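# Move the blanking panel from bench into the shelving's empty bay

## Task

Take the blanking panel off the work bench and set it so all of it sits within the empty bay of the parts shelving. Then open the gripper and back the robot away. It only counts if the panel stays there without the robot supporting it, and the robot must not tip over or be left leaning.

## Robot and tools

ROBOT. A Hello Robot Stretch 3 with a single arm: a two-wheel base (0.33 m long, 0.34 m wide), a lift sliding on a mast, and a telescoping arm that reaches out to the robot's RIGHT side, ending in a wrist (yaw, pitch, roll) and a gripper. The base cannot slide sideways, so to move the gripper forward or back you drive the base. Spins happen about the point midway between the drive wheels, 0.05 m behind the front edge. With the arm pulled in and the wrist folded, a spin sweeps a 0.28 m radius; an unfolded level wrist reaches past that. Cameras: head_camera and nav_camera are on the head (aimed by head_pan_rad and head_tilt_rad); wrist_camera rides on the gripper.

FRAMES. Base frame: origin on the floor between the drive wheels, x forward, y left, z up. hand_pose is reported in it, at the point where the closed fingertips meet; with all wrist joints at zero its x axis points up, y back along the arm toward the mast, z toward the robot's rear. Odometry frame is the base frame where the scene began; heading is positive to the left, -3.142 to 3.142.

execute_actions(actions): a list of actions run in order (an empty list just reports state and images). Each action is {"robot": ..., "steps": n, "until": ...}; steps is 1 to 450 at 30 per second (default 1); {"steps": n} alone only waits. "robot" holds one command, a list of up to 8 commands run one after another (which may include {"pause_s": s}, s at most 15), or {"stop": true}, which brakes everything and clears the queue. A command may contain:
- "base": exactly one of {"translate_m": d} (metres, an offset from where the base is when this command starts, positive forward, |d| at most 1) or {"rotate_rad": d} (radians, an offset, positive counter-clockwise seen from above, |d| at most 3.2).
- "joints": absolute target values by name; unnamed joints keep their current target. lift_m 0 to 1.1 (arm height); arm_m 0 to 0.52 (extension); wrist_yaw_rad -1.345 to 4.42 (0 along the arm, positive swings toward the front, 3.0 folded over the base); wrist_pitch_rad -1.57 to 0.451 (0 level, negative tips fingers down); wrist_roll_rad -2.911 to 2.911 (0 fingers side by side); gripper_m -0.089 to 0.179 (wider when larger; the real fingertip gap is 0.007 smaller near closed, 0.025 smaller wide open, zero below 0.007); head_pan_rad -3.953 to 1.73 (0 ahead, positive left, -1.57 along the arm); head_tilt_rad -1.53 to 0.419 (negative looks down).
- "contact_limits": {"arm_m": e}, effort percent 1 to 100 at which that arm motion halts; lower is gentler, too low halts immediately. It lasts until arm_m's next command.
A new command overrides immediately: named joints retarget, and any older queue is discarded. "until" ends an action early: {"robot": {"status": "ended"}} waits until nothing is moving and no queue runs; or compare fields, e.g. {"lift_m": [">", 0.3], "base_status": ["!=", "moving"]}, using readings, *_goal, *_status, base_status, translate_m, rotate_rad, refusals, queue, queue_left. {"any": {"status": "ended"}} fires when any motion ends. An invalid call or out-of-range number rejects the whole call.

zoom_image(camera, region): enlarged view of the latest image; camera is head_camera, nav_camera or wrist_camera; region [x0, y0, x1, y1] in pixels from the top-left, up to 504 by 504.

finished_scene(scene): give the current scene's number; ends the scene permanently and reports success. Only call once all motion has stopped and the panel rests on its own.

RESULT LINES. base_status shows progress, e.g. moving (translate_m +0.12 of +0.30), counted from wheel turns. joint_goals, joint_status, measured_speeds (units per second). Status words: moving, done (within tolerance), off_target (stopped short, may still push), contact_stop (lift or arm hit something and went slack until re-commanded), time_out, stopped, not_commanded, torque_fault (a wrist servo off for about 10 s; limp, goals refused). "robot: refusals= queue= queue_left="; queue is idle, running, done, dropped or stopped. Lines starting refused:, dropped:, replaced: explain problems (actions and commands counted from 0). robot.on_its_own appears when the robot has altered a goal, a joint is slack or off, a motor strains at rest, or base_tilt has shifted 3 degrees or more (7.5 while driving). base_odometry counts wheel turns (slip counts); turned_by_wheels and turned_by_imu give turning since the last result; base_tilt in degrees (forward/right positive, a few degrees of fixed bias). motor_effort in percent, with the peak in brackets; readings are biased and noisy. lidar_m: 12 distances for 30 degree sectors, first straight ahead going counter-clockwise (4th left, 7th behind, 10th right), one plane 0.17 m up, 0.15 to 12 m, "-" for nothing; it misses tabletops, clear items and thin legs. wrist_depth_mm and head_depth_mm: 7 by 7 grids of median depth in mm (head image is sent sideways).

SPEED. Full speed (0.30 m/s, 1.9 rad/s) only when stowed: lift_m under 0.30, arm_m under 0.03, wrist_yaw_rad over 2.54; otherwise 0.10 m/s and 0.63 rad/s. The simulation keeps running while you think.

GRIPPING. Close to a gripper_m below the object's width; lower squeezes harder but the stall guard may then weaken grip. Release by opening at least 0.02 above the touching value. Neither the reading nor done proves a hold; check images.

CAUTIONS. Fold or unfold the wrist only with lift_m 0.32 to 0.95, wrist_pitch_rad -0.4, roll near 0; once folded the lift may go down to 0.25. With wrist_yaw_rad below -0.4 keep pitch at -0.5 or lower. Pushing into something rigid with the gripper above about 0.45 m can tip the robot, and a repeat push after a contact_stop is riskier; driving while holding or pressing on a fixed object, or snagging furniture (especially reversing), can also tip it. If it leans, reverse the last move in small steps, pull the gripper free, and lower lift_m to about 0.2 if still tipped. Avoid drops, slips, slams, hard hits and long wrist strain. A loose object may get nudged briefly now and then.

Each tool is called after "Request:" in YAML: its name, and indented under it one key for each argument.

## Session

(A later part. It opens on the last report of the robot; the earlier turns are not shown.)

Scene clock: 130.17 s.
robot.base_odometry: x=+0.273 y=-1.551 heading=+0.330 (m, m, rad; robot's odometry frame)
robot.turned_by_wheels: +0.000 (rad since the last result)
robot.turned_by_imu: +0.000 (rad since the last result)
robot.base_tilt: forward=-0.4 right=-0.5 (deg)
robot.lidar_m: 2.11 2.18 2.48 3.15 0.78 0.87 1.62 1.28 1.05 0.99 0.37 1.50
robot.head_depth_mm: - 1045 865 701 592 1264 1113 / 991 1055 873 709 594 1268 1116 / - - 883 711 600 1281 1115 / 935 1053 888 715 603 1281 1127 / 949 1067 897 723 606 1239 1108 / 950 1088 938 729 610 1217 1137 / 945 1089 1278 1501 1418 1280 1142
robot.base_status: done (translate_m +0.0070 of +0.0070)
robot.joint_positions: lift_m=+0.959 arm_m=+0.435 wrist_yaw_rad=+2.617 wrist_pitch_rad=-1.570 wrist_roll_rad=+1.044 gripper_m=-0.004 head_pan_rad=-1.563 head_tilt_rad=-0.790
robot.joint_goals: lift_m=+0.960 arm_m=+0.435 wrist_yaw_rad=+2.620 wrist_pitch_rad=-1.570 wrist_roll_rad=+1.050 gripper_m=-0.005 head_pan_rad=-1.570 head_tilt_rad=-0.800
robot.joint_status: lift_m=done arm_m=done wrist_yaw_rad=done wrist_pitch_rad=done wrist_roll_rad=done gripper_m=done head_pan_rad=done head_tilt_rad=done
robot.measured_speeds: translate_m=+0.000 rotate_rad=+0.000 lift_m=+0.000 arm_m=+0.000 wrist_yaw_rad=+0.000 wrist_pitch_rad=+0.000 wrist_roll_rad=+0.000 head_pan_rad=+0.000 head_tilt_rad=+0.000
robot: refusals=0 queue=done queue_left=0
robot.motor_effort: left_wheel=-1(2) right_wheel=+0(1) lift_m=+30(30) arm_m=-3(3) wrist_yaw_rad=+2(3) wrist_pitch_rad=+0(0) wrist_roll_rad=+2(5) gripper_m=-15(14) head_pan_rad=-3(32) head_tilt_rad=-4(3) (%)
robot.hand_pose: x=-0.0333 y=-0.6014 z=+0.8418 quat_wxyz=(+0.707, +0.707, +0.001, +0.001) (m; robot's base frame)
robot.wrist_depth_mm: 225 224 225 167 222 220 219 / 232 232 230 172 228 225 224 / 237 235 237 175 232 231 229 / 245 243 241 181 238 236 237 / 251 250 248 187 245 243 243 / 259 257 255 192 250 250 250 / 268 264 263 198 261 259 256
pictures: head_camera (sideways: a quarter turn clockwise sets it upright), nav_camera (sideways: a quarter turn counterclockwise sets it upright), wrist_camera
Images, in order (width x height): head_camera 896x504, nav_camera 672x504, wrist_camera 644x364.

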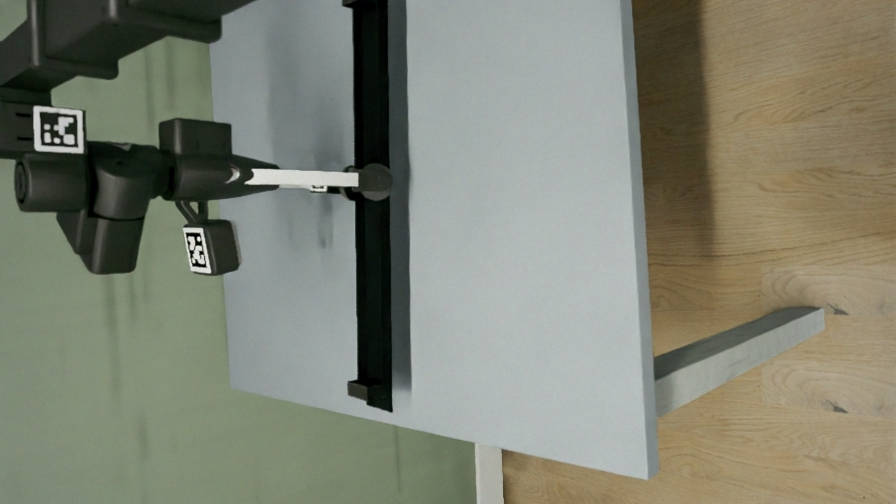

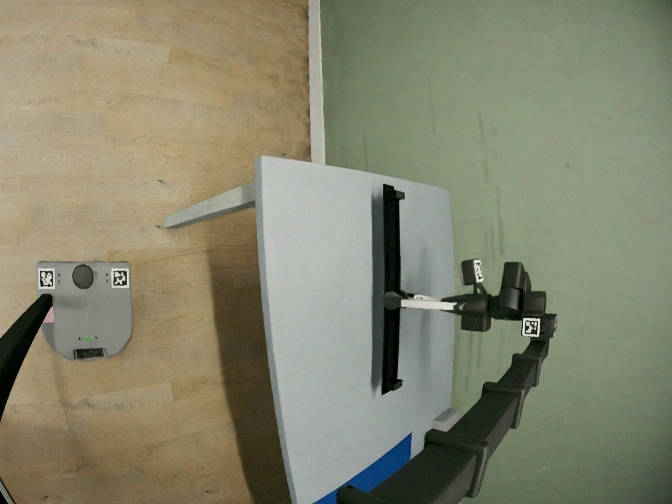

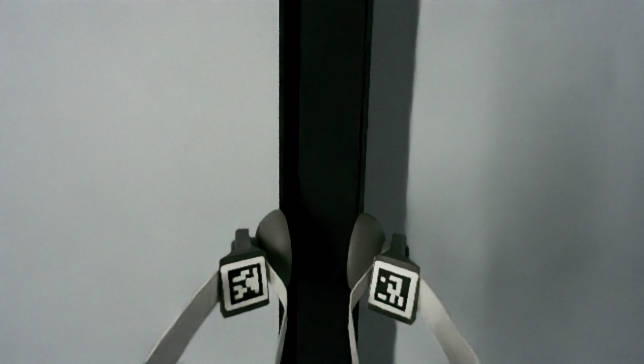

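Request:
execute_actions:
  actions: []

Scene clock: 140.60 s.
robot.base_odometry: x=+0.273 y=-1.551 heading=+0.330 (m, m, rad; robot's odometry frame)
robot.turned_by_wheels: +0.000 (rad since the last result)
robot.turned_by_imu: +0.001 (rad since the last result)
robot.base_tilt: forward=-0.4 right=-0.4 (deg)
robot.lidar_m: 2.11 2.18 2.47 3.14 0.78 0.87 1.62 1.27 1.05 0.99 0.37 1.50
robot.head_depth_mm: - 1046 865 703 592 1261 1106 / 995 1052 872 709 596 1272 1109 / - - 881 711 599 1273 1121 / 933 1051 890 717 604 1281 1126 / 949 1071 896 723 606 1237 1108 / 948 1093 939 727 608 1219 1134 / 945 1091 1274 1506 1419 1279 1140
robot.base_status: done (translate_m +0.0070 of +0.0070)
robot.joint_positions: lift_m=+0.959 arm_m=+0.435 wrist_yaw_rad=+2.617 wrist_pitch_rad=-1.570 wrist_roll_rad=+1.044 gripper_m=-0.004 head_pan_rad=-1.563 head_tilt_rad=-0.790
robot.joint_goals: lift_m=+0.960 arm_m=+0.435 wrist_yaw_rad=+2.620 wrist_pitch_rad=-1.570 wrist_roll_rad=+1.050 gripper_m=-0.005 head_pan_rad=-1.570 head_tilt_rad=-0.800
robot.joint_status: lift_m=done arm_m=done wrist_yaw_rad=done wrist_pitch_rad=done wrist_roll_rad=done gripper_m=done head_pan_rad=done head_tilt_rad=done
robot.measured_speeds: translate_m=+0.000 rotate_rad=+0.000 lift_m=+0.000 arm_m=+0.000 wrist_yaw_rad=+0.000 wrist_pitch_rad=+0.000 wrist_roll_rad=+0.000 head_pan_rad=+0.000 head_tilt_rad=+0.000
robot: refusals=0 queue=done queue_left=0
robot.motor_effort: left_wheel=+0(1) right_wheel=+0(1) lift_m=+30(30) arm_m=-4(3) wrist_yaw_rad=+2(2) wrist_pitch_rad=+0(0) wrist_roll_rad=+2(2) gripper_m=-15(15) head_pan_rad=-3(3) head_tilt_rad=-3(4) (%)
robot.hand_pose: x=-0.0333 y=-0.6014 z=+0.8418 quat_wxyz=(+0.707, +0.707, +0.001, +0.001) (m; robot's base frame)
robot.wrist_depth_mm: 226 226 223 167 222 220 218 / 232 231 230 171 227 225 225 / 239 237 234 176 233 231 231 / 245 244 241 180 239 236 236 / 252 250 247 187 245 244 243 / 259 256 256 191 251 250 248 / 267 265 264 198 261 257 256
pictures: head_camera (sideways: a quarter turn clockwise sets it upright), nav_camera (sideways: a quarter turn counterclockwise sets it upright), wrist_camera
Images, in order (width x height): head_camera 896x504, nav_camera 672x504, wrist_camera 644x364.

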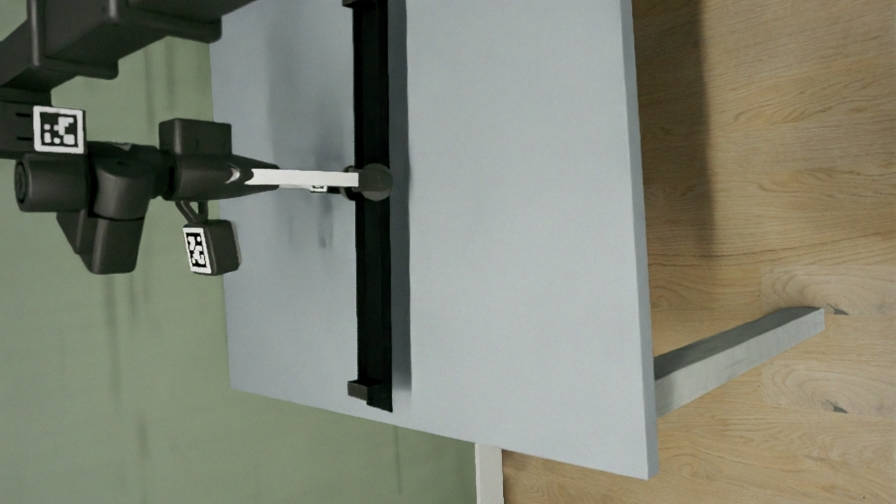

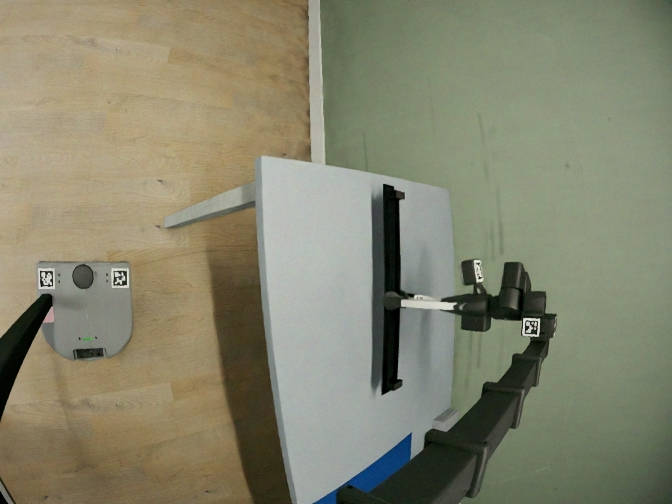

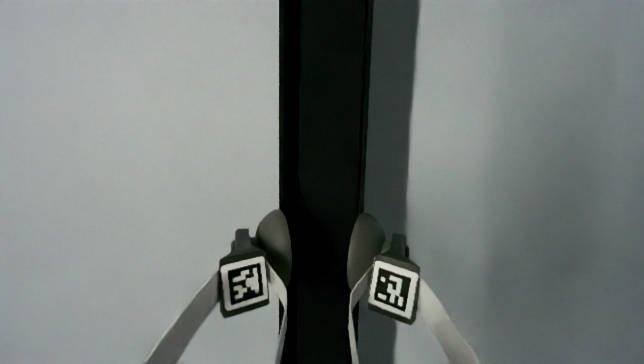

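Request:
execute_actions:
  actions:
    - {"robot": {"base": {"rotate_rad": 1.55}, "joints": {"arm_m": 0.022, "head_pan_rad": -0.2, "head_tilt_rad": -0.7}}, "steps": 450, "until": {"robot": {"status": "ended"}}}
    - {"robot": {"base": {"translate_m": 1.0}}, "steps": 450, "until": {"robot": {"translate_m": [">", 0.06]}}}
    - {"robot": {"joints": {"lift_m": 0.29}}, "steps": 450, "until": {"robot": {"lift_m": ["<", 0.45]}}}

Scene clock: 162.40 s.
robot.base_odometry: x=+0.103 y=-1.021 heading=+1.880 (m, m, rad; robot's odometry frame)
robot.turned_by_wheels: +1.550 (rad since the last result)
robot.turned_by_imu: +1.570 (rad since the last result)
robot.base_tilt: forward=-0.6 right=-1.0 (deg)
robot.lidar_m: 2.60 0.70 0.48 0.46 1.56 1.65 0.89 1.69 2.20 2.08 2.07 2.21
robot.head_depth_mm: 2988 3262 2454 1910 1557 1316 1135 / 2923 3162 2459 1929 1560 1328 1141 / 2830 3156 2470 1936 1570 1331 1149 / 2767 3049 2535 1957 1584 1336 1157 / 2668 3024 2575 1960 1594 1337 1159 / 2594 2961 2585 1974 1614 1346 1163 / 2515 2697 2584 1994 1612 1359 1165
robot.base_status: moving (translate_m +0.5563 of +1.0000)
robot.joint_positions: lift_m=+0.449 arm_m=+0.022 wrist_yaw_rad=+2.619 wrist_pitch_rad=-1.570 wrist_roll_rad=+1.045 gripper_m=-0.004 head_pan_rad=-0.207 head_tilt_rad=-0.705
robot.joint_goals: lift_m=+0.290 arm_m=+0.022 wrist_yaw_rad=+2.620 wrist_pitch_rad=-1.570 wrist_roll_rad=+1.050 gripper_m=-0.005 head_pan_rad=-0.200 head_tilt_rad=-0.700
robot.joint_status: lift_m=moving arm_m=done wrist_yaw_rad=done wrist_pitch_rad=done wrist_roll_rad=done gripper_m=done head_pan_rad=done head_tilt_rad=done
robot.measured_speeds: translate_m=+0.100 rotate_rad=+0.000 lift_m=-0.110 arm_m=+0.000 wrist_yaw_rad=+0.000 wrist_pitch_rad=+0.000 wrist_roll_rad=+0.000 head_pan_rad=+0.000 head_tilt_rad=+0.000
robot: refusals=0 queue=running queue_left=0
robot.motor_effort: left_wheel=+0(6) right_wheel=+4(6) lift_m=+11(32) arm_m=-4(5) wrist_yaw_rad=+1(2) wrist_pitch_rad=+0(0) wrist_roll_rad=+2(2) gripper_m=-15(15) head_pan_rad=+3(33) head_tilt_rad=+1(9) (%)
robot.hand_pose: x=-0.0332 y=-0.1883 z=+0.3310 quat_wxyz=(+0.707, +0.707, +0.001, +0.001) (m; robot's base frame)
robot.wrist_depth_mm: 469 469 468 167 462 455 458 / 486 475 478 170 471 472 466 / - - - 175 486 479 477 / - - - 180 500 487 489 / - - - 186 506 508 502 / - - - 192 528 521 519 / 548 - - 198 545 535 535
pictures: head_camera (sideways: a quarter turn clockwise sets it upright), nav_camera (sideways: a quarter turn counterclockwise sets it upright), wrist_camera
Images, in order (width x height): head_camera 896x504, nav_camera 672x504, wrist_camera 644x364.

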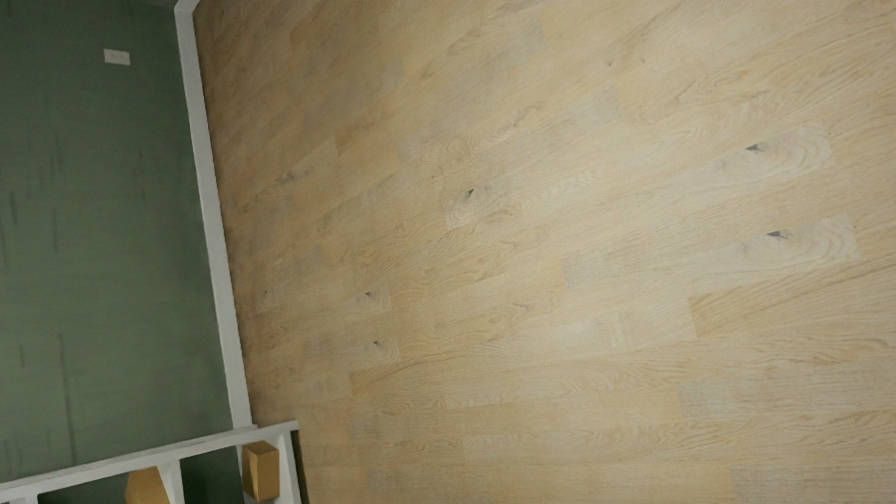

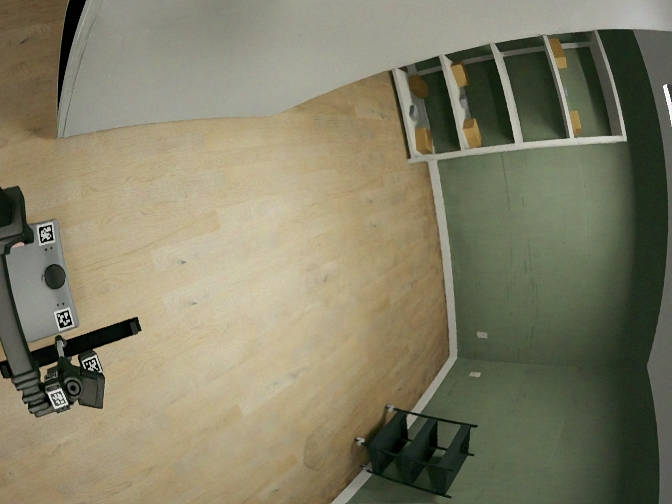

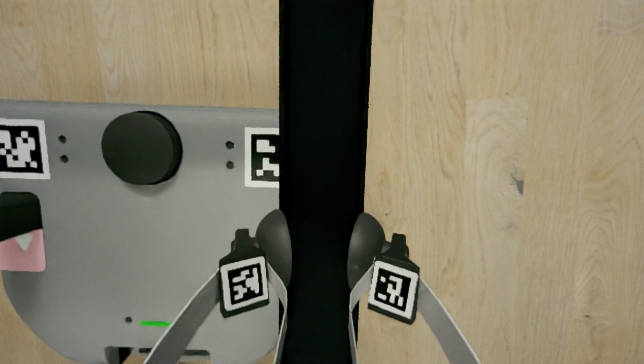

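Request:
execute_actions:
  actions:
    - {"steps": 60, "until": {"robot": {"lift_m": ["<", 0.298]}}}
    - {"robot": {"base": {"translate_m": 1.0}, "joints": {"head_pan_rad": 0.0, "head_tilt_rad": -0.4}}, "steps": 450, "until": {"robot": {"y": [">", -0.2]}}}
    - {"robot": {"base": {"translate_m": 0.9}}, "steps": 450, "until": {"robot": {"y": [">", 0.2]}}}
    - {"robot": {"joints": {"lift_m": 1.1}}, "steps": 10}

Scene clock: 170.77 s.
robot.base_odometry: x=-0.319 y=+0.301 heading=+1.880 (m, m, rad; robot's odometry frame)
robot.turned_by_wheels: +0.000 (rad since the last result)
robot.turned_by_imu: +0.012 (rad since the last result)
robot.base_tilt: forward=-0.7 right=-0.9 (deg)
robot.lidar_m: 1.25 1.26 1.65 1.25 0.66 0.73 2.25 0.22 0.16 0.16 0.18 1.82
robot.head_depth_mm: 1451 1571 1708 1861 2002 1638 1326 / 1449 1566 1696 1866 1988 1637 1334 / 1447 1565 1690 1859 1986 1656 1344 / 1442 1562 1686 1861 1998 1667 1346 / 1436 1554 1665 1822 1960 1620 1347 / 1385 1495 1377 1540 1495 1621 1356 / 1197 1538 1580 1777 1840 1639 1366
robot.base_status: moving (translate_m +0.5198 of +0.9000)
robot.joint_positions: lift_m=+0.307 arm_m=+0.022 wrist_yaw_rad=+2.619 wrist_pitch_rad=-1.568 wrist_roll_rad=+1.045 gripper_m=-0.004 head_pan_rad=-0.007 head_tilt_rad=-0.408
robot.joint_goals: lift_m=+1.100 arm_m=+0.022 wrist_yaw_rad=+2.620 wrist_pitch_rad=-1.570 wrist_roll_rad=+1.050 gripper_m=-0.005 head_pan_rad=+0.000 head_tilt_rad=-0.400
robot.joint_status: lift_m=moving arm_m=done wrist_yaw_rad=done wrist_pitch_rad=done wrist_roll_rad=done gripper_m=done head_pan_rad=done head_tilt_rad=done
robot.measured_speeds: translate_m=+0.284 rotate_rad=-0.001 lift_m=+0.063 arm_m=+0.000 wrist_yaw_rad=+0.000 wrist_pitch_rad=+0.000 wrist_roll_rad=+0.000 head_pan_rad=+0.000 head_tilt_rad=+0.000
robot: refusals=0 queue=running queue_left=0
robot.motor_effort: left_wheel=-5(7) right_wheel=-2(6) lift_m=+32(32) arm_m=-3(4) wrist_yaw_rad=+1(1) wrist_pitch_rad=-1(2) wrist_roll_rad=+2(2) gripper_m=-15(16) head_pan_rad=+2(17) head_tilt_rad=+3(19) (%)
robot.hand_pose: x=-0.0329 y=-0.1878 z=+0.1890 quat_wxyz=(+0.707, +0.708, +0.000, +0.002) (m; robot's base frame)
robot.wrist_depth_mm: 333 331 328 167 323 323 320 / 339 338 334 171 333 331 331 / - - - 175 342 341 340 / - - - 181 350 349 347 / - - - 186 363 357 357 / - - - 192 369 370 365 / - - - 198 384 382 377
pictures: head_camera (sideways: a quarter turn clockwise sets it upright), nav_camera (sideways: a quarter turn counterclockwise sets it upright), wrist_camera
replaced: robot.lift_m: its motion had ended contact_stop
Images, in order (width x height): head_camera 896x504, nav_camera 672x504, wrist_camera 644x364.

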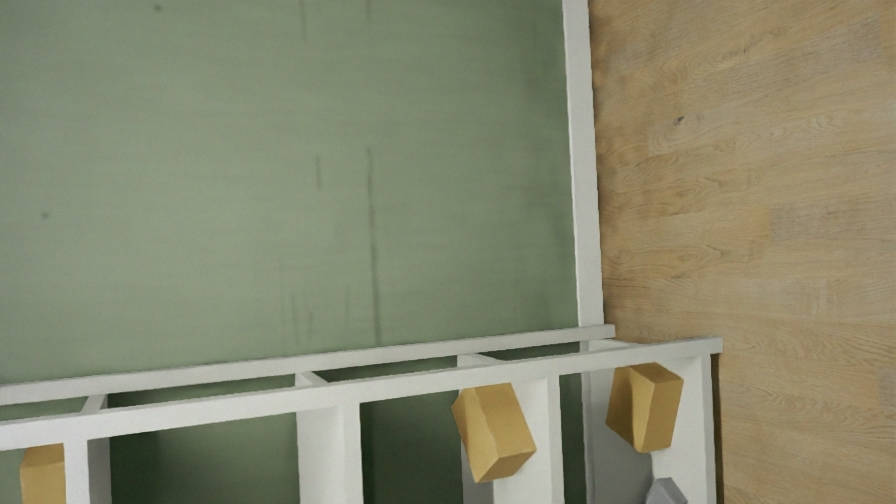

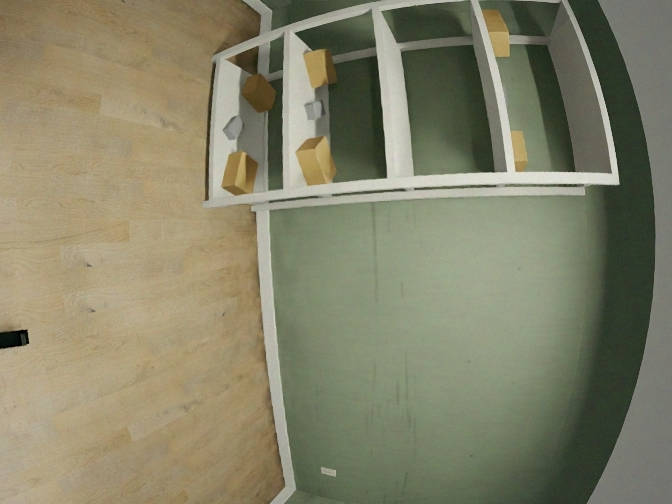

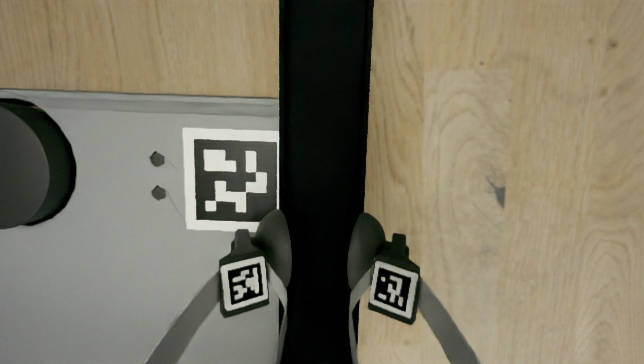

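Request:
execute_actions:
  actions:
    - {"robot": {"joints": {"arm_m": 0.2}}, "steps": 100, "until": {"robot": {"base_status": ["!=", "moving"]}}}
    - {"robot": {"base": {"translate_m": 0.33}}, "steps": 100, "until": {"robot": {"arm_m": [">", 0.17]}}}
    - {"robot": {"joints": {"wrist_yaw_rad": 0.0, "wrist_roll_rad": -1.571}}, "steps": 300, "until": {"robot": {"wrist_yaw_rad": ["<", 0.05], "base_status": ["!=", "moving"]}}}

Scene clock: 180.57 s.
robot.base_odometry: x=-0.535 y=+0.977 heading=+1.880 (m, m, rad; robot's odometry frame)
robot.turned_by_wheels: +0.000 (rad since the last result)
robot.turned_by_imu: +0.007 (rad since the last result)
robot.base_tilt: forward=-0.4 right=-0.5 (deg)
robot.lidar_m: 1.02 0.59 1.21 1.82 1.42 1.12 1.89 2.96 1.62 1.58 1.54 1.08
robot.head_depth_mm: 838 905 982 1076 1186 1316 1331 / 837 906 980 1067 1181 1322 1333 / 834 902 977 1066 1175 1310 1341 / 833 895 974 1061 1168 1310 1345 / 828 892 973 1060 1166 1296 1346 / 827 892 967 1044 1125 1266 1311 / 819 860 933 990 1152 1016 762
robot.base_status: done (translate_m +0.3300 of +0.3300)
robot.joint_positions: lift_m=+1.099 arm_m=+0.200 wrist_yaw_rad=+0.002 wrist_pitch_rad=-1.568 wrist_roll_rad=-1.565 gripper_m=-0.004 head_pan_rad=-0.007 head_tilt_rad=-0.407
robot.joint_goals: lift_m=+1.100 arm_m=+0.200 wrist_yaw_rad=+0.000 wrist_pitch_rad=-1.570 wrist_roll_rad=-1.571 gripper_m=-0.005 head_pan_rad=+0.000 head_tilt_rad=-0.400
robot.joint_status: lift_m=done arm_m=done wrist_yaw_rad=done wrist_pitch_rad=done wrist_roll_rad=done gripper_m=done head_pan_rad=done head_tilt_rad=done
robot.measured_speeds: translate_m=+0.000 rotate_rad=+0.000 lift_m=+0.000 arm_m=+0.000 wrist_yaw_rad=+0.000 wrist_pitch_rad=+0.000 wrist_roll_rad=+0.000 head_pan_rad=+0.000 head_tilt_rad=+0.000
robot: refusals=0 queue=done queue_left=0
robot.motor_effort: left_wheel=-1(7) right_wheel=+1(4) lift_m=+30(29) arm_m=+4(10) wrist_yaw_rad=-2(3) wrist_pitch_rad=-1(1) wrist_roll_rad=-2(2) gripper_m=-15(15) head_pan_rad=+3(3) head_tilt_rad=+3(3) (%)
robot.hand_pose: x=-0.0214 y=-0.3213 z=+0.9818 quat_wxyz=(+0.708, +0.706, -0.001, -0.002) (m; robot's base frame)
robot.wrist_depth_mm: - - - 167 - - - / - - - 171 - - - / - - - 175 - - - / - - - 180 - - - / - - - 186 - - - / - - - 192 - - - / - - - 198 - - -
pictures: head_camera (sideways: a quarter turn clockwise sets it upright), nav_camera (sideways: a quarter turn counterclockwise sets it upright), wrist_camera
Images, in order (width x height): head_camera 896x504, nav_camera 672x504, wrist_camera 644x364.

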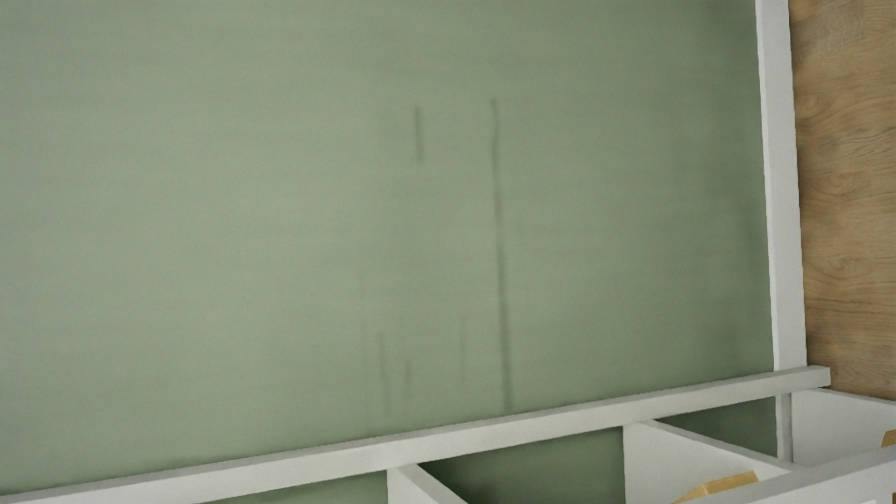

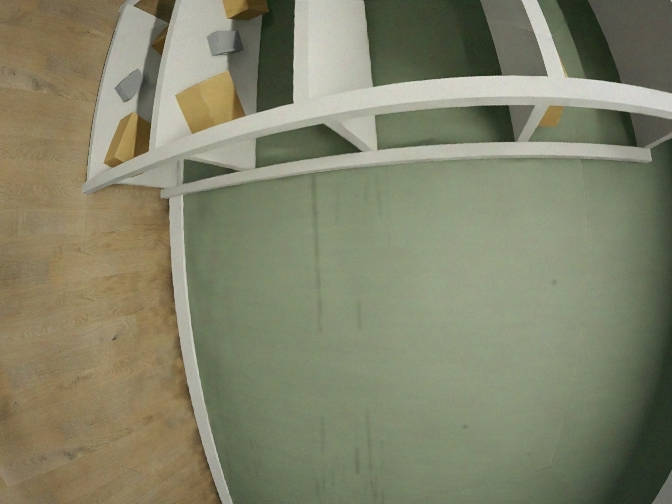

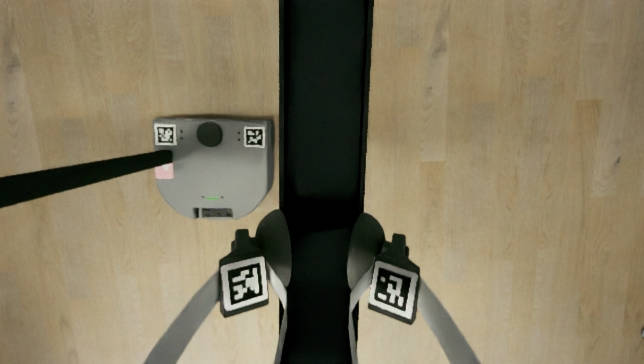

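Request:
execute_actions:
  actions:
    - {"robot": {"base": {"rotate_rad": 1.57}, "joints": {"arm_m": 0.07, "wrist_pitch_rad": -0.6, "head_pan_rad": -1.57, "head_tilt_rad": -0.45}}, "steps": 300, "until": {"robot": {"base_status": ["!=", "moving"]}}}
    - {"robot": {"base": {"translate_m": 0.68}}, "steps": 300, "until": {"robot": {"translate_m": [">", 0.5]}}}

Scene clock: 203.77 s.
robot.base_odometry: x=-1.014 y=+0.825 heading=-2.833 (m, m, rad; robot's odometry frame)
robot.turned_by_wheels: +1.570 (rad since the last result)
robot.turned_by_imu: +1.588 (rad since the last result)
robot.base_tilt: forward=-0.7 right=-1.8 (deg)
robot.lidar_m: 1.32 1.34 1.03 0.98 3.68 2.14 2.07 1.50 0.53 0.57 0.85 0.81
robot.head_depth_mm: 798 - - - 597 658 785 / 757 - - - 1186 1041 810 / 796 - 940 - 1118 831 791 / 804 872 946 774 1130 848 791 / 802 871 936 785 1147 952 798 / 802 867 936 701 1104 896 799 / 800 865 937 706 1103 958 802
robot.base_status: moving (translate_m +0.5030 of +0.6800)
robot.joint_positions: lift_m=+1.099 arm_m=+0.070 wrist_yaw_rad=+0.001 wrist_pitch_rad=-0.628 wrist_roll_rad=-1.569 gripper_m=-0.004 head_pan_rad=-1.563 head_tilt_rad=-0.444
robot.joint_goals: lift_m=+1.100 arm_m=+0.070 wrist_yaw_rad=+0.000 wrist_pitch_rad=-0.600 wrist_roll_rad=-1.571 gripper_m=-0.005 head_pan_rad=-1.570 head_tilt_rad=-0.450
robot.joint_status: lift_m=done arm_m=done wrist_yaw_rad=done wrist_pitch_rad=done wrist_roll_rad=done gripper_m=done head_pan_rad=done head_tilt_rad=done
robot.measured_speeds: translate_m=+0.100 rotate_rad=+0.000 lift_m=+0.000 arm_m=+0.000 wrist_yaw_rad=+0.000 wrist_pitch_rad=+0.000 wrist_roll_rad=+0.000 head_pan_rad=+0.000 head_tilt_rad=+0.000
robot: refusals=0 queue=running queue_left=0
robot.motor_effort: left_wheel=-1(7) right_wheel=+2(4) lift_m=+30(30) arm_m=-4(5) wrist_yaw_rad=-2(2) wrist_pitch_rad=+14(15) wrist_roll_rad=-1(2) gripper_m=-15(16) head_pan_rad=-3(31) head_tilt_rad=-2(7) (%)
robot.hand_pose: x=-0.0210 y=-0.4086 z=+1.0680 quat_wxyz=(+0.951, +0.309, +0.000, +0.000) (m; robot's base frame)
robot.wrist_depth_mm: 807 585 735 166 422 592 522 / 820 594 756 171 448 611 532 / 850 563 660 176 471 615 548 / 874 614 699 179 508 640 563 / 925 604 - 186 650 624 550 / 974 - - 192 755 680 581 / 951 - - 197 822 703 603
pictures: head_camera (sideways: a quarter turn clockwise sets it upright), nav_camera (sideways: a quarter turn counterclockwise sets it upright), wrist_camera
Images, in order (width x height): head_camera 896x504, nav_camera 672x504, wrist_camera 644x364.

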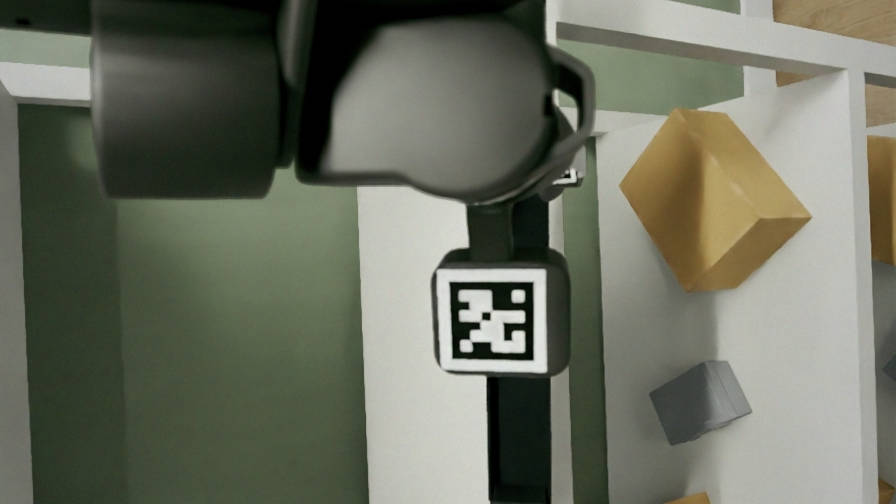

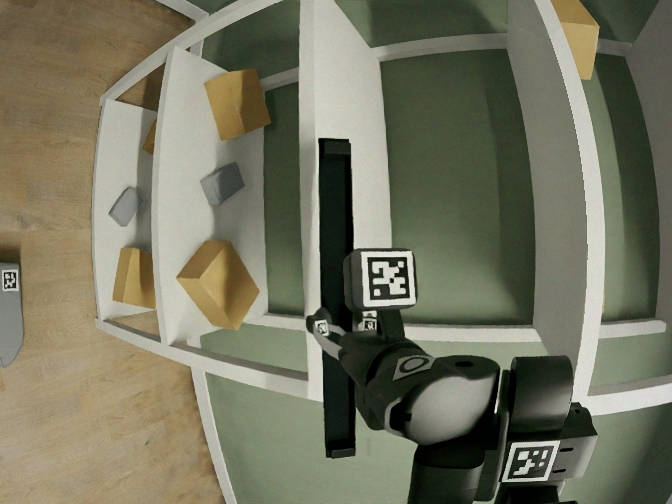

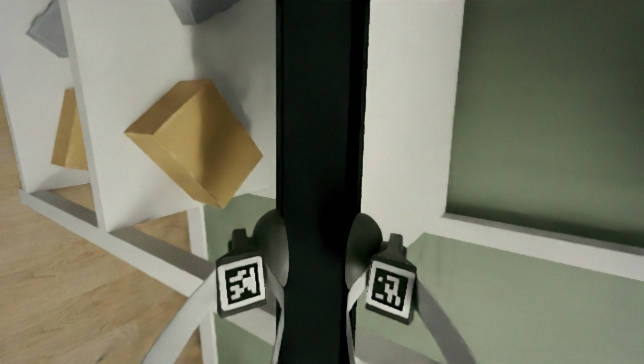

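Request:
execute_actions:
  actions:
    - {"steps": 100, "until": {"robot": {"status": "ended"}}}

Scene clock: 206.60 s.
robot.base_odometry: x=-1.183 y=+0.771 heading=-2.833 (m, m, rad; robot's odometry frame)
robot.turned_by_wheels: +0.000 (rad since the last result)
robot.turned_by_imu: +0.002 (rad since the last result)
robot.base_tilt: forward=-0.5 right=-0.5 (deg)
robot.lidar_m: 1.14 1.17 1.04 0.98 3.06 2.32 2.24 1.48 0.61 0.61 0.75 0.68
robot.head_depth_mm: 790 - - - 1103 835 782 / 788 - - - 1114 826 783 / 787 - 927 - 1122 945 789 / 794 858 927 775 1129 898 792 / 791 860 923 785 1142 924 798 / 790 856 925 701 545 909 800 / 788 855 928 706 545 873 781
robot.base_status: done (translate_m +0.6800 of +0.6800)
robot.joint_positions: lift_m=+1.099 arm_m=+0.070 wrist_yaw_rad=+0.001 wrist_pitch_rad=-0.628 wrist_roll_rad=-1.569 gripper_m=-0.004 head_pan_rad=-1.563 head_tilt_rad=-0.444
robot.joint_goals: lift_m=+1.100 arm_m=+0.070 wrist_yaw_rad=+0.000 wrist_pitch_rad=-0.600 wrist_roll_rad=-1.571 gripper_m=-0.005 head_pan_rad=-1.570 head_tilt_rad=-0.450
robot.joint_status: lift_m=done arm_m=done wrist_yaw_rad=done wrist_pitch_rad=done wrist_roll_rad=done gripper_m=done head_pan_rad=done head_tilt_rad=done
robot.measured_speeds: translate_m=+0.000 rotate_rad=+0.000 lift_m=+0.000 arm_m=+0.000 wrist_yaw_rad=+0.000 wrist_pitch_rad=+0.000 wrist_roll_rad=+0.000 head_pan_rad=+0.000 head_tilt_rad=+0.000
robot: refusals=0 queue=done queue_left=0
robot.motor_effort: left_wheel=-1(3) right_wheel=+2(1) lift_m=+30(30) arm_m=-4(4) wrist_yaw_rad=-1(1) wrist_pitch_rad=+14(14) wrist_roll_rad=+0(1) gripper_m=-16(15) head_pan_rad=-3(3) head_tilt_rad=-1(2) (%)
robot.hand_pose: x=-0.0210 y=-0.4086 z=+1.0680 quat_wxyz=(+0.951, +0.309, +0.000, +0.000) (m; robot's base frame)
robot.wrist_depth_mm: 779 577 720 166 423 579 515 / 816 603 698 170 450 590 517 / 836 595 774 176 473 607 540 / 866 614 799 179 503 629 547 / 903 593 646 186 589 653 566 / 924 659 - 192 712 671 579 / 988 659 - 197 617 642 565
pictures: head_camera (sideways: a quarter turn clockwise sets it upright), nav_camera (sideways: a quarter turn counterclockwise sets it upright), wrist_camera
Images, in order (width x height): head_camera 896x504, nav_camera 672x504, wrist_camera 644x364.

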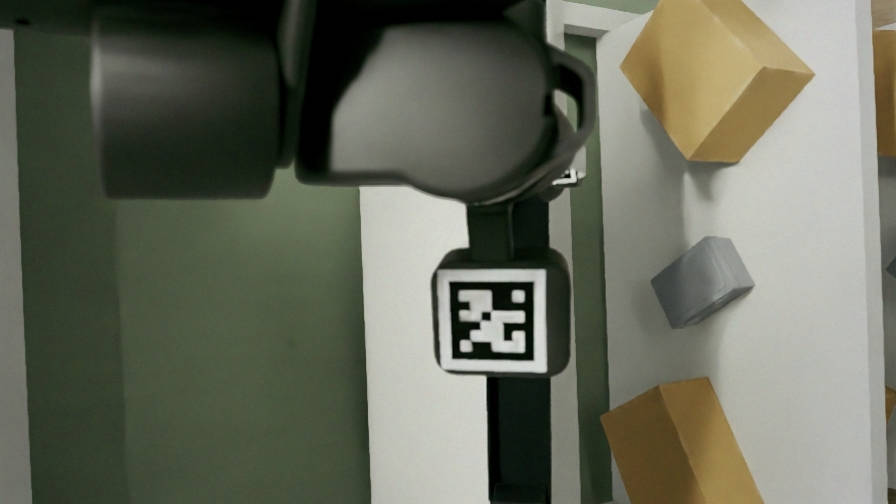

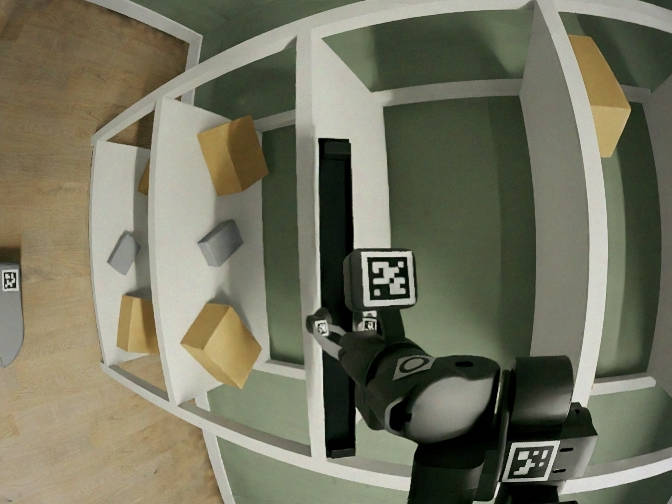

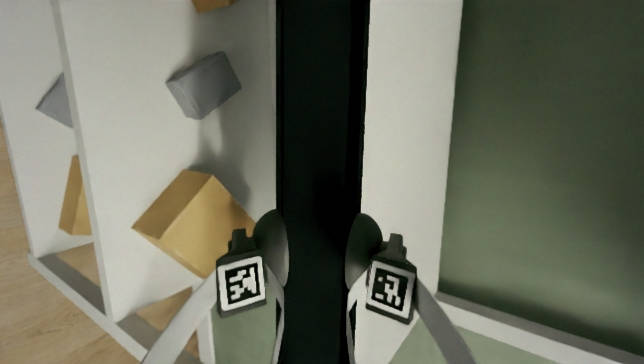

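Request:
execute_actions:
  actions:
    - {"robot": {"base": {"translate_m": 0.07}, "joints": {"arm_m": 0.39}, "contact_limits": {"arm_m": 15}}, "steps": 300, "until": {"robot": {"arm_m": [">", 0.3]}}}
    - {"robot": {"joints": {"wrist_pitch_rad": -0.76}}, "steps": 200, "until": {"robot": {"status": "ended"}}}

Scene clock: 222.30 s.
robot.base_odometry: x=-1.249 y=+0.750 heading=-2.833 (m, m, rad; robot's odometry frame)
robot.turned_by_wheels: +0.000 (rad since the last result)
robot.turned_by_imu: +0.002 (rad since the last result)
robot.base_tilt: forward=-0.3 right=-0.5 (deg)
robot.lidar_m: 1.07 1.10 1.05 0.99 3.11 2.40 2.31 1.47 0.63 0.63 0.63 0.64
robot.head_depth_mm: 785 869 928 668 1068 807 771 / 782 - 928 676 1074 883 786 / 781 - 950 677 1076 913 791 / 789 854 898 685 1083 912 790 / 787 856 920 693 562 918 793 / 784 853 916 698 566 888 780 / 785 849 925 706 570 872 780
robot.base_status: done (translate_m +0.0700 of +0.0700)
robot.joint_positions: lift_m=+1.099 arm_m=+0.390 wrist_yaw_rad=+0.001 wrist_pitch_rad=-0.773 wrist_roll_rad=-1.569 gripper_m=-0.004 head_pan_rad=-1.563 head_tilt_rad=-0.444
robot.joint_goals: lift_m=+1.100 arm_m=+0.390 wrist_yaw_rad=+0.000 wrist_pitch_rad=-0.760 wrist_roll_rad=-1.571 gripper_m=-0.005 head_pan_rad=-1.570 head_tilt_rad=-0.450
robot.joint_status: lift_m=done arm_m=done wrist_yaw_rad=done wrist_pitch_rad=done wrist_roll_rad=done gripper_m=done head_pan_rad=done head_tilt_rad=done
robot.measured_speeds: translate_m=+0.000 rotate_rad=+0.000 lift_m=+0.000 arm_m=+0.000 wrist_yaw_rad=+0.000 wrist_pitch_rad=+0.000 wrist_roll_rad=+0.000 head_pan_rad=+0.000 head_tilt_rad=+0.000
robot: refusals=0 queue=done queue_left=0
robot.motor_effort: left_wheel=-2(3) right_wheel=+1(3) lift_m=+30(30) arm_m=+4(8) wrist_yaw_rad=-1(0) wrist_pitch_rad=+6(11) wrist_roll_rad=-1(0) gripper_m=-15(15) head_pan_rad=-3(3) head_tilt_rad=-2(2) (%)
robot.contact_limits: arm_m 15 (drawing in: default 18, maximum 29; extending or still: default 24, maximum 40)
robot.hand_pose: x=-0.0212 y=-0.7012 z=+1.0419 quat_wxyz=(+0.926, +0.377, +0.000, +0.000) (m; robot's base frame)
robot.wrist_depth_mm: 124 139 169 167 294 329 281 / 126 142 173 170 309 333 285 / 128 145 178 175 324 342 293 / 129 148 182 180 340 350 299 / 132 151 180 186 375 357 305 / 134 155 - 192 420 373 313 / 137 155 200 199 376 380 321
pictures: head_camera (sideways: a quarter turn clockwise sets it upright), nav_camera (sideways: a quarter turn counterclockwise sets it upright), wrist_camera
Images, in order (width x height): head_camera 896x504, nav_camera 672x504, wrist_camera 644x364.

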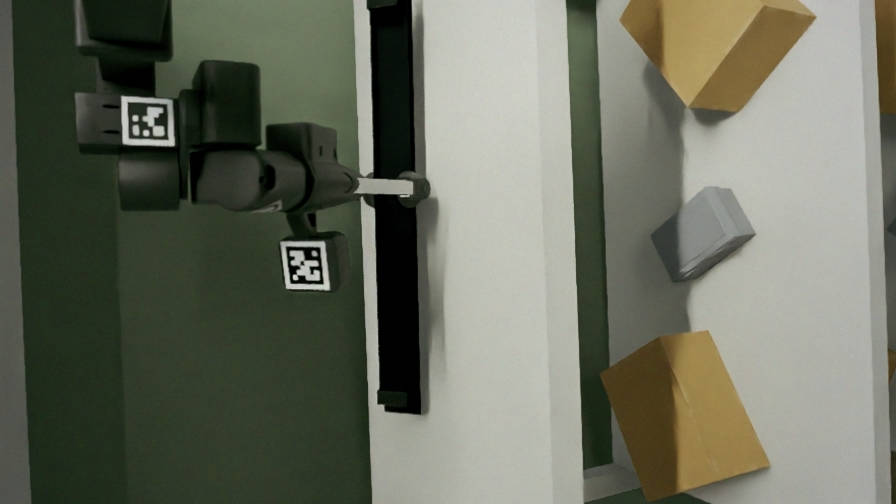

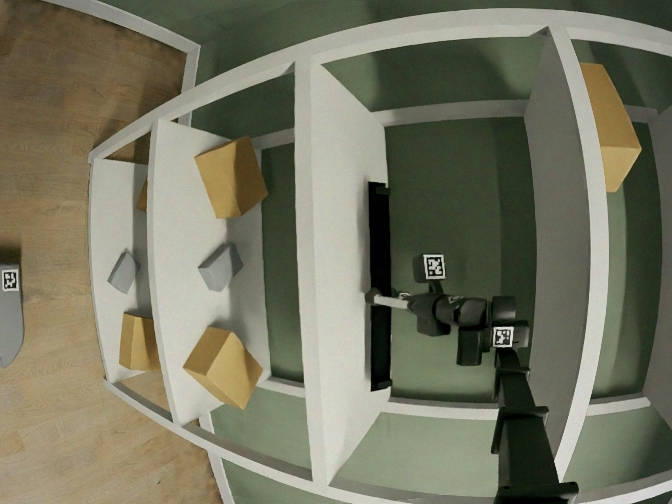

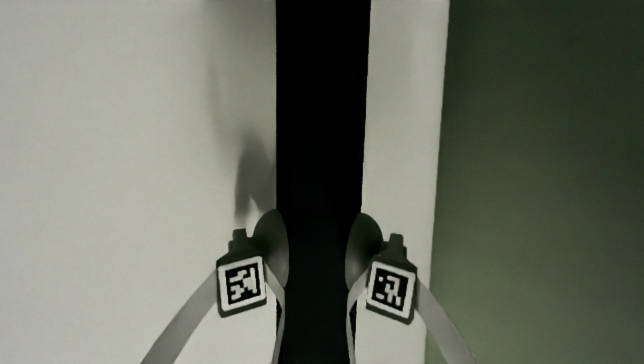

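Request:
execute_actions:
  actions:
    - {"robot": {"joints": {"wrist_pitch_rad": -0.84}}, "steps": 100, "until": {"robot": {"status": "ended"}}}
    - {"robot": [{"joints": {"gripper_m": 0.045}}, {"pause_s": 0.3}, {"joints": {"gripper_m": 0.075}}], "steps": 200, "until": {"robot": {"status": "ended"}}}

Scene clock: 232.43 s.
robot.base_odometry: x=-1.249 y=+0.750 heading=-2.833 (m, m, rad; robot's odometry frame)
robot.turned_by_wheels: +0.000 (rad since the last result)
robot.turned_by_imu: +0.001 (rad since the last result)
robot.base_tilt: forward=-0.4 right=-0.5 (deg)
robot.lidar_m: 1.07 1.10 1.05 0.99 3.09 2.39 2.30 1.47 0.63 0.63 0.63 0.64
robot.head_depth_mm: 784 868 926 668 1064 810 772 / 784 - 931 673 1076 881 785 / 782 - - 647 1077 914 790 / 789 853 913 687 1086 914 793 / 789 855 923 692 562 924 797 / 786 852 920 700 565 888 778 / 782 853 923 705 571 877 779
robot.base_status: done (translate_m +0.0700 of +0.0700)
robot.joint_positions: lift_m=+1.100 arm_m=+0.390 wrist_yaw_rad=+0.001 wrist_pitch_rad=-0.831 wrist_roll_rad=-1.569 gripper_m=+0.075 head_pan_rad=-1.563 head_tilt_rad=-0.444
robot.joint_goals: lift_m=+1.100 arm_m=+0.390 wrist_yaw_rad=+0.000 wrist_pitch_rad=-0.840 wrist_roll_rad=-1.571 gripper_m=+0.075 head_pan_rad=-1.570 head_tilt_rad=-0.450
robot.joint_status: lift_m=done arm_m=done wrist_yaw_rad=done wrist_pitch_rad=done wrist_roll_rad=done gripper_m=done head_pan_rad=done head_tilt_rad=done
robot.measured_speeds: translate_m=+0.000 rotate_rad=+0.000 lift_m=+0.000 arm_m=+0.000 wrist_yaw_rad=+0.000 wrist_pitch_rad=+0.000 wrist_roll_rad=+0.000 head_pan_rad=+0.000 head_tilt_rad=+0.000
robot: refusals=0 queue=done queue_left=0
robot.motor_effort: left_wheel=-1(2) right_wheel=+1(0) lift_m=+27(30) arm_m=+4(4) wrist_yaw_rad=-1(0) wrist_pitch_rad=-4(8) wrist_roll_rad=-1(1) gripper_m=+3(81) head_pan_rad=-3(3) head_tilt_rad=-2(2) (%)
robot.contact_limits: arm_m 15 (drawing in: default 18, maximum 29; extending or still: default 24, maximum 40)
robot.hand_pose: x=-0.0212 y=-0.6894 z=+1.0327 quat_wxyz=(+0.915, +0.404, +0.000, +0.000) (m; robot's base frame)
robot.wrist_depth_mm: 121 135 162 191 265 331 285 / 123 138 165 198 275 342 290 / 126 140 169 206 288 353 299 / 128 144 174 210 303 363 305 / 129 147 172 216 320 373 312 / 132 149 - 223 - 379 314 / 134 150 188 232 355 376 324
pictures: head_camera (sideways: a quarter turn clockwise sets it upright), nav_camera (sideways: a quarter turn counterclockwise sets it upright), wrist_camera
Images, in order (width x height): head_camera 896x504, nav_camera 672x504, wrist_camera 644x364.

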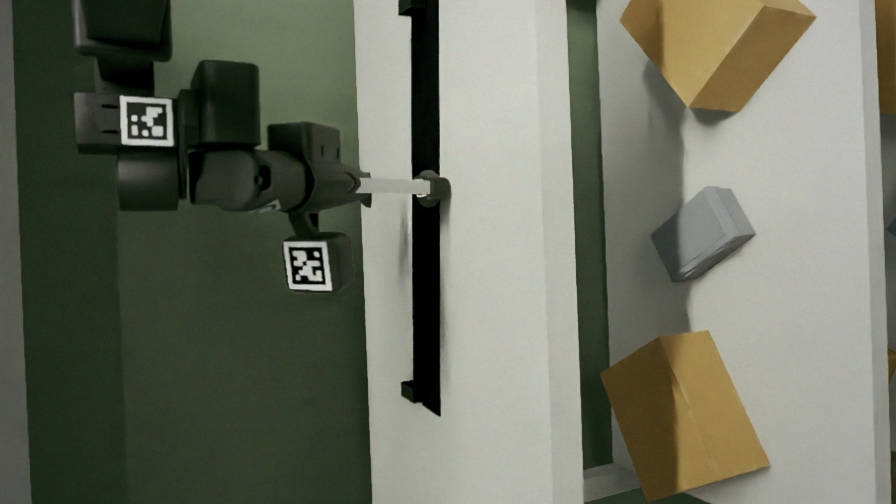

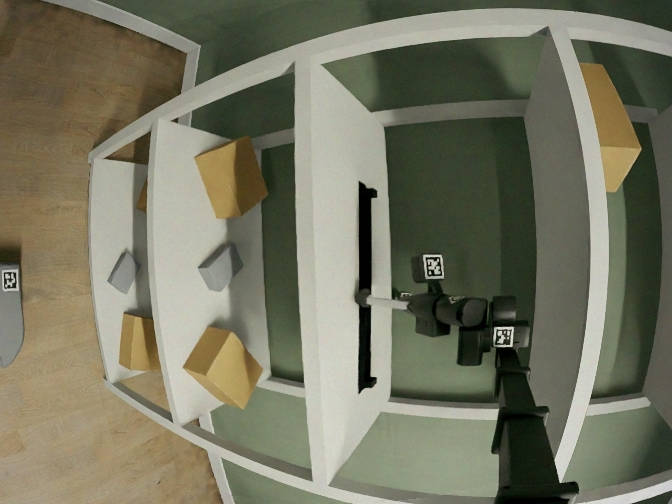

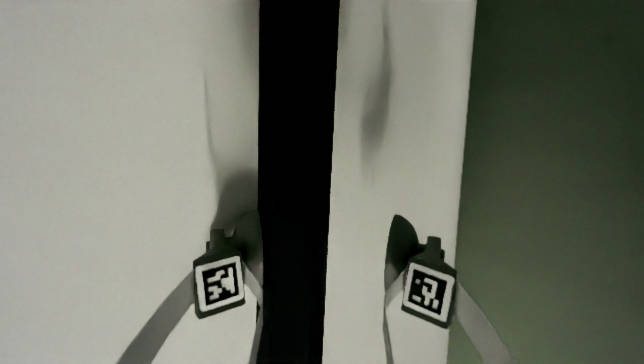

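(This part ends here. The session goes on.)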